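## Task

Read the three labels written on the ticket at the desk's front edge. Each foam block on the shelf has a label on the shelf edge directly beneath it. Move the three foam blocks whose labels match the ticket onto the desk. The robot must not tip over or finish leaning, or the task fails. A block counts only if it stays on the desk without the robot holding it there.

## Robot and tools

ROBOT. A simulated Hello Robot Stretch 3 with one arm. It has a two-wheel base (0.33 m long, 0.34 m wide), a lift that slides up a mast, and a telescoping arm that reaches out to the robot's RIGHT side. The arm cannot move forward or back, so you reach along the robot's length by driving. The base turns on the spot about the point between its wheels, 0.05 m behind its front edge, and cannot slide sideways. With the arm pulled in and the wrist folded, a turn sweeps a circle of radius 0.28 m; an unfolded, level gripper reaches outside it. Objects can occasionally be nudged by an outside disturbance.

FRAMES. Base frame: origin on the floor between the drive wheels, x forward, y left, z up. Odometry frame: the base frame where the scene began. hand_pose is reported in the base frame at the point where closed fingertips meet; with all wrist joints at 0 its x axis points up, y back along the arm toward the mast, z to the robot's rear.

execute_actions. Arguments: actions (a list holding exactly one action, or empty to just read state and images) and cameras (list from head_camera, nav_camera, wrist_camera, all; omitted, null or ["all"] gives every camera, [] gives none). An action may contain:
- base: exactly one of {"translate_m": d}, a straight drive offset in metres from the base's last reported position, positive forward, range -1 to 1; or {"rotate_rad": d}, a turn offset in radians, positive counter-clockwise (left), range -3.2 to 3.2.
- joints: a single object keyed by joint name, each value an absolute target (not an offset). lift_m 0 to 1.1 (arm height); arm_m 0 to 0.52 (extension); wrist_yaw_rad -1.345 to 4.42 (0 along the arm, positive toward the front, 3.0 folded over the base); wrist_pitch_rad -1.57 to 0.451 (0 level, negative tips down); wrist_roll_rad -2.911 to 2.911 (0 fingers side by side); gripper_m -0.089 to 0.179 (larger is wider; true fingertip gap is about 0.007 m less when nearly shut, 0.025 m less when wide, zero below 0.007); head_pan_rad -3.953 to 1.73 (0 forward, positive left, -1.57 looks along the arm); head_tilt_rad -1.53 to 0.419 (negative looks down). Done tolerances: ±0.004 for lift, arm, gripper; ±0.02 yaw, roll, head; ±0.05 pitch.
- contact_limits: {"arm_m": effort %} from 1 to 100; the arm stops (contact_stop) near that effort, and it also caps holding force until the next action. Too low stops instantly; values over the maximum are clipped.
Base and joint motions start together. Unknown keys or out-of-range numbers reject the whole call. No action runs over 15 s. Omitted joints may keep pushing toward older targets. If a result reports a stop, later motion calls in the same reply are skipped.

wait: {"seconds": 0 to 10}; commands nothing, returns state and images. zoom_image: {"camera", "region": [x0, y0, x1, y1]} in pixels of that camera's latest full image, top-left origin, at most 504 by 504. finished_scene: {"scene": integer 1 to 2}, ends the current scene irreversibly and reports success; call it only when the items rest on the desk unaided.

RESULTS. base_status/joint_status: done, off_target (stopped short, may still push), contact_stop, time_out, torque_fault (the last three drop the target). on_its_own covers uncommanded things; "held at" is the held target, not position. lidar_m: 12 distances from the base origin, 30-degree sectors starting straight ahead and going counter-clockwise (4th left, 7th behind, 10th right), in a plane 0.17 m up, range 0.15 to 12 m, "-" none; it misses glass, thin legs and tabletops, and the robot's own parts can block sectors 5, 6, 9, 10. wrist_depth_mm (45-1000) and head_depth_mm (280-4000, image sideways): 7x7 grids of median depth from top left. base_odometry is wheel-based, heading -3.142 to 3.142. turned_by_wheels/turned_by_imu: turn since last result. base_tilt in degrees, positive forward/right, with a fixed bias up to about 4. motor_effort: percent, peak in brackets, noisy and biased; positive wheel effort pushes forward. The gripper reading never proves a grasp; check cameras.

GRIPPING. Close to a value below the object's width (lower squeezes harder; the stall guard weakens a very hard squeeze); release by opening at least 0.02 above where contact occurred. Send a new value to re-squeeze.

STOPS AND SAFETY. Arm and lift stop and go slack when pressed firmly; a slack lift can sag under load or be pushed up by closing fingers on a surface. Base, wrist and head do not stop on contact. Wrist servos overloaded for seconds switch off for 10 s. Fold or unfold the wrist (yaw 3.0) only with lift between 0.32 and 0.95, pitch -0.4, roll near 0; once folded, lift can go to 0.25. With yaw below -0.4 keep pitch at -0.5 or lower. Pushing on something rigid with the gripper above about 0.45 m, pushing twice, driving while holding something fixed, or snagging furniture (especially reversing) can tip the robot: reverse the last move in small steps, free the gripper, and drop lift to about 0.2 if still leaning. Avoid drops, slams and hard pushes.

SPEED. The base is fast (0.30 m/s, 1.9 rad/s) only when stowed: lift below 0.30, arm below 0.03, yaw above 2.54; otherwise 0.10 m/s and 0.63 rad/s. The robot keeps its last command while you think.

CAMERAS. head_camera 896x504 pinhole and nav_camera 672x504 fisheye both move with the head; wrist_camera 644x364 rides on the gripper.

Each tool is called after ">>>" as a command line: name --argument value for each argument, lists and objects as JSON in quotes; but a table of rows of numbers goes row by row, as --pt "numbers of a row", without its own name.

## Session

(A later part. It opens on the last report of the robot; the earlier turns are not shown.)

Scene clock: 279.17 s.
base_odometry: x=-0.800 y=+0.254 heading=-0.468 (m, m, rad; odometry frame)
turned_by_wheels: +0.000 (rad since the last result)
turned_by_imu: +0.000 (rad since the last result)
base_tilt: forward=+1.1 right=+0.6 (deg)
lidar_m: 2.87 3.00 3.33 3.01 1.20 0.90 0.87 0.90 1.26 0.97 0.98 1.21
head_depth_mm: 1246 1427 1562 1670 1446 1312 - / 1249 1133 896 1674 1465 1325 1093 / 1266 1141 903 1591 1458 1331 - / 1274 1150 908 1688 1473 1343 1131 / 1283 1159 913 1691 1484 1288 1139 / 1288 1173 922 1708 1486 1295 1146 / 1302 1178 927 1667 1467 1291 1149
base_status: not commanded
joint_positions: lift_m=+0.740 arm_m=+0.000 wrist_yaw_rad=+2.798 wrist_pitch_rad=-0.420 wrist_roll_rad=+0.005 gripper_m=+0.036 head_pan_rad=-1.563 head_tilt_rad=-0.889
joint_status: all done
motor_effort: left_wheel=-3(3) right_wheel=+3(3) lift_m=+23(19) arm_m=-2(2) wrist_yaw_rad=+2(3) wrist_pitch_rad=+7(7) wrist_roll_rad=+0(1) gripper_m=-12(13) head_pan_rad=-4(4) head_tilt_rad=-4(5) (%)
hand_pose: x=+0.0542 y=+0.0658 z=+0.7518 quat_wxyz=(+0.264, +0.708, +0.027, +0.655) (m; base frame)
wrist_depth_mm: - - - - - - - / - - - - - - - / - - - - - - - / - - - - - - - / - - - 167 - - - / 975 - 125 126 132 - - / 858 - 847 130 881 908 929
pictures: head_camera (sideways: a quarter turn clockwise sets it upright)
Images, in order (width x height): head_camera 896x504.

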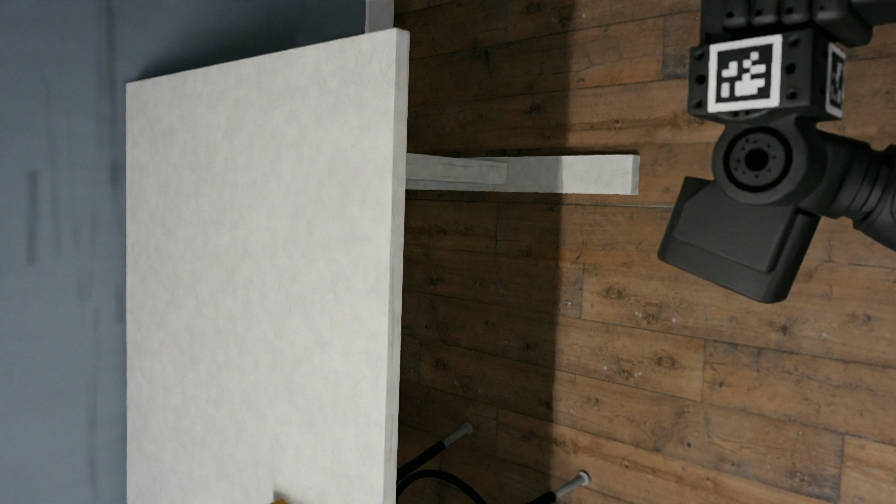

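>>> execute_actions --actions '[{"base": {"translate_m": 0.1}, "joints": {"wrist_yaw_rad": 0.0}}]' --cameras '[]'

>>> execute_actions --actions '[{"joints": {"wrist_pitch_rad": -0.1, "arm_m": 0.40, "lift_m": 0.72}}]' --cameras '["head_camera", "wrist_camera"]'

Scene clock: 282.23 s.
base_odometry: x=-0.711 y=+0.209 heading=-0.468 (m, m, rad; odometry frame)
turned_by_wheels: +0.000 (rad since the last result)
turned_by_imu: -0.001 (rad since the last result)
base_tilt: forward=+1.1 right=+0.6 (deg)
lidar_m: 2.76 2.90 3.28 3.00 1.34 1.00 0.97 1.01 1.41 0.99 0.92 1.44
head_depth_mm: 1245 1129 891 1663 1450 1313 - / 1250 1133 898 1599 1459 1321 - / 1259 1137 904 1684 611 - - / 1273 1152 910 1682 1450 1286 1135 / 1283 1158 918 1705 1470 1287 1140 / 1295 1172 920 1660 1484 1300 1150 / 1302 1178 908 1677 1459 1300 1152
base_status: done
joint_positions: lift_m=+0.740 arm_m=+0.000 wrist_yaw_rad=+0.003 wrist_pitch_rad=-0.420 wrist_roll_rad=+0.005 gripper_m=+0.036 head_pan_rad=-1.563 head_tilt_rad=-0.889
joint_status: all done
motor_effort: left_wheel=-3(7) right_wheel=+3(9) lift_m=+22(22) arm_m=-3(2) wrist_yaw_rad=-2(3) wrist_pitch_rad=+7(7) wrist_roll_rad=+1(1) gripper_m=-12(12) head_pan_rad=-4(4) head_tilt_rad=-3(3) (%)
hand_pose: x=-0.0210 y=-0.3693 z=+0.7518 quat_wxyz=(+0.690, +0.148, -0.693, -0.147) (m; base frame)
wrist_depth_mm: 872 925 - - - - 973 / 479 493 521 542 568 - - / 656 739 - 421 427 410 - / - - - - - - - / - - - 167 - - - / 974 - 125 126 131 - - / 845 862 851 131 857 900 886
pictures: none
No camera images: the call's "cameras" was empty. Leave "cameras" out to get every camera's image.

Scene clock: 286.37 s.
base_odometry: x=-0.711 y=+0.209 heading=-0.468 (m, m, rad; odometry frame)
turned_by_wheels: +0.000 (rad since the last result)
turned_by_imu: +0.000 (rad since the last result)
base_tilt: forward=+1.0 right=+0.6 (deg)
lidar_m: 2.76 2.91 3.29 3.00 1.34 1.00 0.97 1.01 1.40 0.99 0.92 1.44
head_depth_mm: 1245 1121 906 1690 - - 1130 / 1253 1135 - 1530 1442 1270 1127 / 1263 1141 - 1680 1467 1281 1139 / 1275 1152 908 1692 1477 1283 1137 / 1288 1157 913 1707 1481 1285 1147 / 1301 1173 921 1660 1483 1296 1145 / 1308 1173 909 1676 1468 1301 1148
base_status: not commanded
joint_positions: lift_m=+0.720 arm_m=+0.400 wrist_yaw_rad=+0.001 wrist_pitch_rad=-0.129 wrist_roll_rad=+0.005 gripper_m=+0.036 head_pan_rad=-1.563 head_tilt_rad=-0.889
joint_status: all done
motor_effort: left_wheel=-3(3) right_wheel=+3(4) lift_m=+15(21) arm_m=+3(4) wrist_yaw_rad=-1(2) wrist_pitch_rad=+10(11) wrist_roll_rad=+0(0) gripper_m=-12(12) head_pan_rad=-4(4) head_tilt_rad=-4(4) (%)
hand_pose: x=-0.0212 y=-0.7957 z=+0.8020 quat_wxyz=(+0.704, +0.046, -0.707, -0.046) (m; base frame)
wrist_depth_mm: 718 720 702 676 699 677 668 / 767 738 747 735 722 708 694 / 802 764 765 760 751 737 723 / 473 500 520 540 568 763 767 / 325 335 351 167 390 376 808 / 244 252 125 126 132 274 280 / 198 199 194 130 202 216 218
pictures: head_camera (sideways: a quarter turn clockwise sets it upright), wrist_camera
Images, in order (width x height): head_camera 896x504, wrist_camera 644x364.

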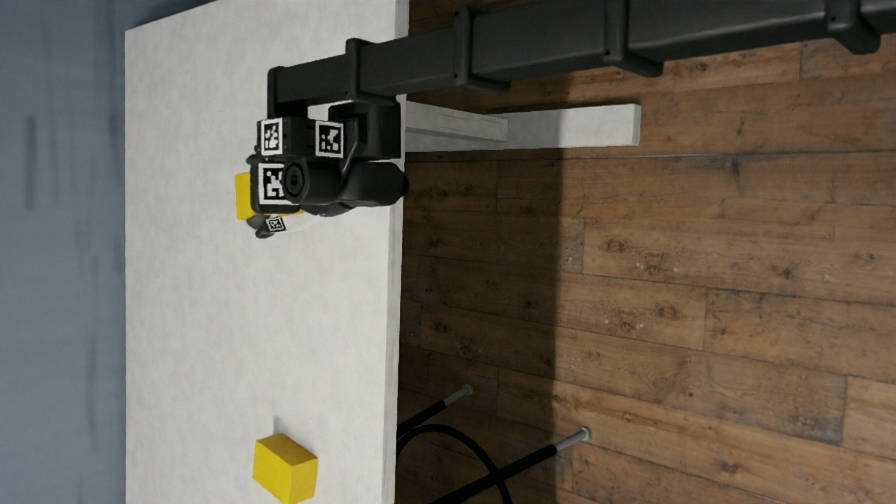

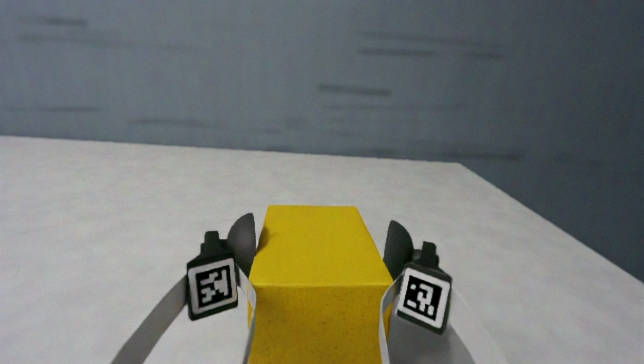

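>>> execute_actions --actions '[{"joints": {"lift_m": 0.681}}]' --cameras '[]'

Scene clock: 288.07 s.
base_odometry: x=-0.711 y=+0.209 heading=-0.468 (m, m, rad; odometry frame)
turned_by_wheels: +0.000 (rad since the last result)
turned_by_imu: +0.000 (rad since the last result)
base_tilt: forward=+1.1 right=+0.6 (deg)
lidar_m: 2.77 2.91 3.30 2.99 1.35 1.00 0.96 1.01 1.41 0.98 0.92 1.44
head_depth_mm: 1249 1128 892 1684 - - - / 1250 1130 953 1475 1426 1268 1129 / 1271 1140 - 1675 1458 1272 1130 / 1275 1149 908 1698 1478 1283 1140 / 1282 1159 915 1693 1485 1290 1143 / 1293 1168 919 1663 1483 1292 1139 / 1304 1180 909 1675 1461 1296 1147
base_status: not commanded
joint_positions: lift_m=+0.681 arm_m=+0.400 wrist_yaw_rad=+0.001 wrist_pitch_rad=-0.129 wrist_roll_rad=+0.005 gripper_m=+0.036 head_pan_rad=-1.563 head_tilt_rad=-0.889
joint_status: all done
motor_effort: left_wheel=-3(3) right_wheel=+3(3) lift_m=+15(12) arm_m=+3(3) wrist_yaw_rad=-1(0) wrist_pitch_rad=+10(10) wrist_roll_rad=+0(0) gripper_m=-12(12) head_pan_rad=-4(4) head_tilt_rad=-4(5) (%)
hand_pose: x=-0.0212 y=-0.7957 z=+0.7631 quat_wxyz=(+0.704, +0.046, -0.707, -0.046) (m; base frame)
wrist_depth_mm: 720 718 692 703 682 669 677 / 766 740 752 732 697 708 691 / 685 743 771 747 749 736 717 / 359 376 398 415 431 453 763 / 245 251 267 167 293 284 295 / 186 191 125 126 131 209 213 / 149 151 148 130 153 164 167
pictures: none
No camera images: the call's "cameras" was empty. Leave "cameras" out to get every camera's image.

>>> execute_actions --actions '[{"joints": {"gripper_m": 0.12}}]' --cameras '[]'

>>> execute_actions --actions '[{"joints": {"arm_m": 0.2, "lift_m": 0.70, "head_pan_rad": -1.1, "head_tilt_rad": -0.7}}]' --cameras '["head_camera", "nav_camera"]'

Scene clock: 290.30 s.
base_odometry: x=-0.711 y=+0.209 heading=-0.468 (m, m, rad; odometry frame)
turned_by_wheels: +0.000 (rad since the last result)
turned_by_imu: +0.000 (rad since the last result)
base_tilt: forward=+1.1 right=+0.6 (deg)
lidar_m: 2.76 2.91 3.29 3.00 1.34 0.99 0.97 1.01 1.41 0.98 0.92 1.45
head_depth_mm: 1248 1121 891 1669 - - - / 1255 1133 952 1478 1424 1275 1130 / 1266 1140 - 1679 1465 1278 1137 / 1274 1151 905 1684 1470 1287 1134 / 1288 1159 915 1690 1488 1290 1139 / 1288 1163 920 1660 1486 1293 1146 / 1308 1178 908 1674 1468 1299 1145
base_status: not commanded
joint_positions: lift_m=+0.681 arm_m=+0.400 wrist_yaw_rad=+0.001 wrist_pitch_rad=-0.126 wrist_roll_rad=+0.005 gripper_m=+0.120 head_pan_rad=-1.563 head_tilt_rad=-0.889
joint_status: all done
motor_effort: left_wheel=-3(3) right_wheel=+4(3) lift_m=+14(15) arm_m=+4(3) wrist_yaw_rad=-1(1) wrist_pitch_rad=+9(10) wrist_roll_rad=+1(0) gripper_m=+0(81) head_pan_rad=-5(4) head_tilt_rad=-5(4) (%)
hand_pose: x=-0.0212 y=-0.7959 z=+0.7639 quat_wxyz=(+0.704, +0.045, -0.707, -0.044) (m; base frame)
wrist_depth_mm: 707 706 709 698 683 676 668 / 751 747 739 720 716 709 696 / 707 754 775 754 751 734 728 / 371 379 399 422 438 466 753 / 249 270 262 172 280 291 300 / 188 200 178 127 194 212 214 / 156 151 149 130 156 157 167
pictures: none
No camera images: the call's "cameras" was empty. Leave "cameras" out to get every camera's image.

Scene clock: 293.00 s.
base_odometry: x=-0.711 y=+0.209 heading=-0.468 (m, m, rad; odometry frame)
turned_by_wheels: +0.000 (rad since the last result)
turned_by_imu: +0.000 (rad since the last result)
base_tilt: forward=+1.1 right=+0.7 (deg)
lidar_m: 2.76 2.92 3.27 3.00 1.34 1.00 0.97 1.01 1.41 0.99 0.93 1.44
head_depth_mm: 1215 1335 1225 922 1585 1403 1201 / 1278 1417 1241 925 1635 1405 1202 / 1352 1495 1246 961 1647 1408 1208 / 1426 1560 1246 1004 1654 1422 1210 / 1508 1648 1260 1054 1657 1419 1215 / 1601 1757 1206 1731 1653 1423 1222 / 1720 1959 1279 1998 1697 1430 1224
base_status: not commanded
joint_positions: lift_m=+0.700 arm_m=+0.200 wrist_yaw_rad=+0.001 wrist_pitch_rad=-0.125 wrist_roll_rad=+0.005 gripper_m=+0.120 head_pan_rad=-1.107 head_tilt_rad=-0.705
joint_status: all done
motor_effort: left_wheel=-3(3) right_wheel=+3(3) lift_m=+22(23) arm_m=-2(4) wrist_yaw_rad=-1(0) wrist_pitch_rad=+8(9) wrist_roll_rad=+0(0) gripper_m=+0(0) head_pan_rad=+3(29) head_tilt_rad=+2(15) (%)
hand_pose: x=-0.0212 y=-0.5965 z=+0.7826 quat_wxyz=(+0.704, +0.045, -0.707, -0.044) (m; base frame)
wrist_depth_mm: 927 891 870 896 877 844 863 / 957 939 911 921 884 891 893 / 852 871 976 950 946 921 918 / 389 443 471 408 510 955 942 / 284 314 307 313 327 338 968 / 234 231 226 233 237 245 250 / - - - - 636 - 214
pictures: head_camera (sideways: a quarter turn clockwise sets it upright), nav_camera (sideways: a quarter turn counterclockwise sets it upright)
Images, in order (width x height): head_camera 896x504, nav_camera 672x504.

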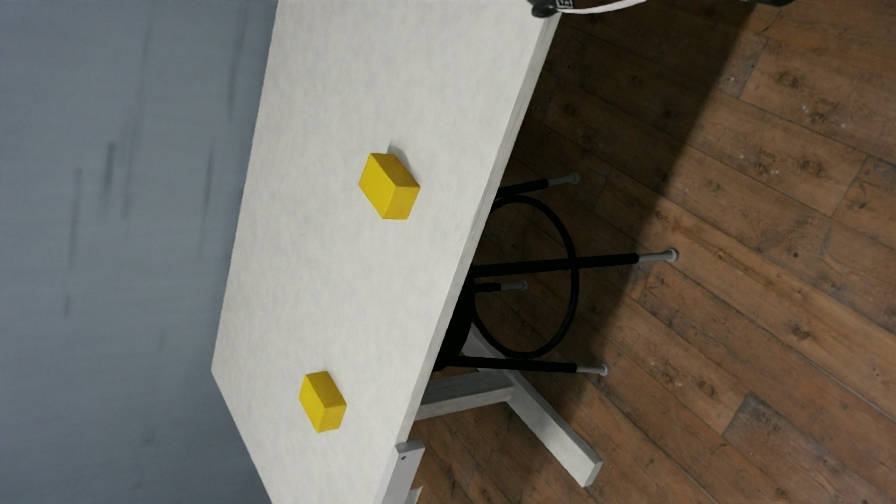

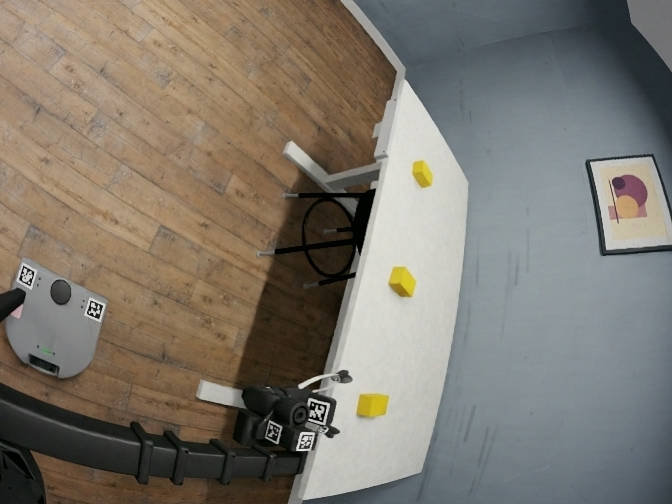

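All three blocks are on the desk.

>>> finished_scene --scene 1

The scene is finished: the task was done.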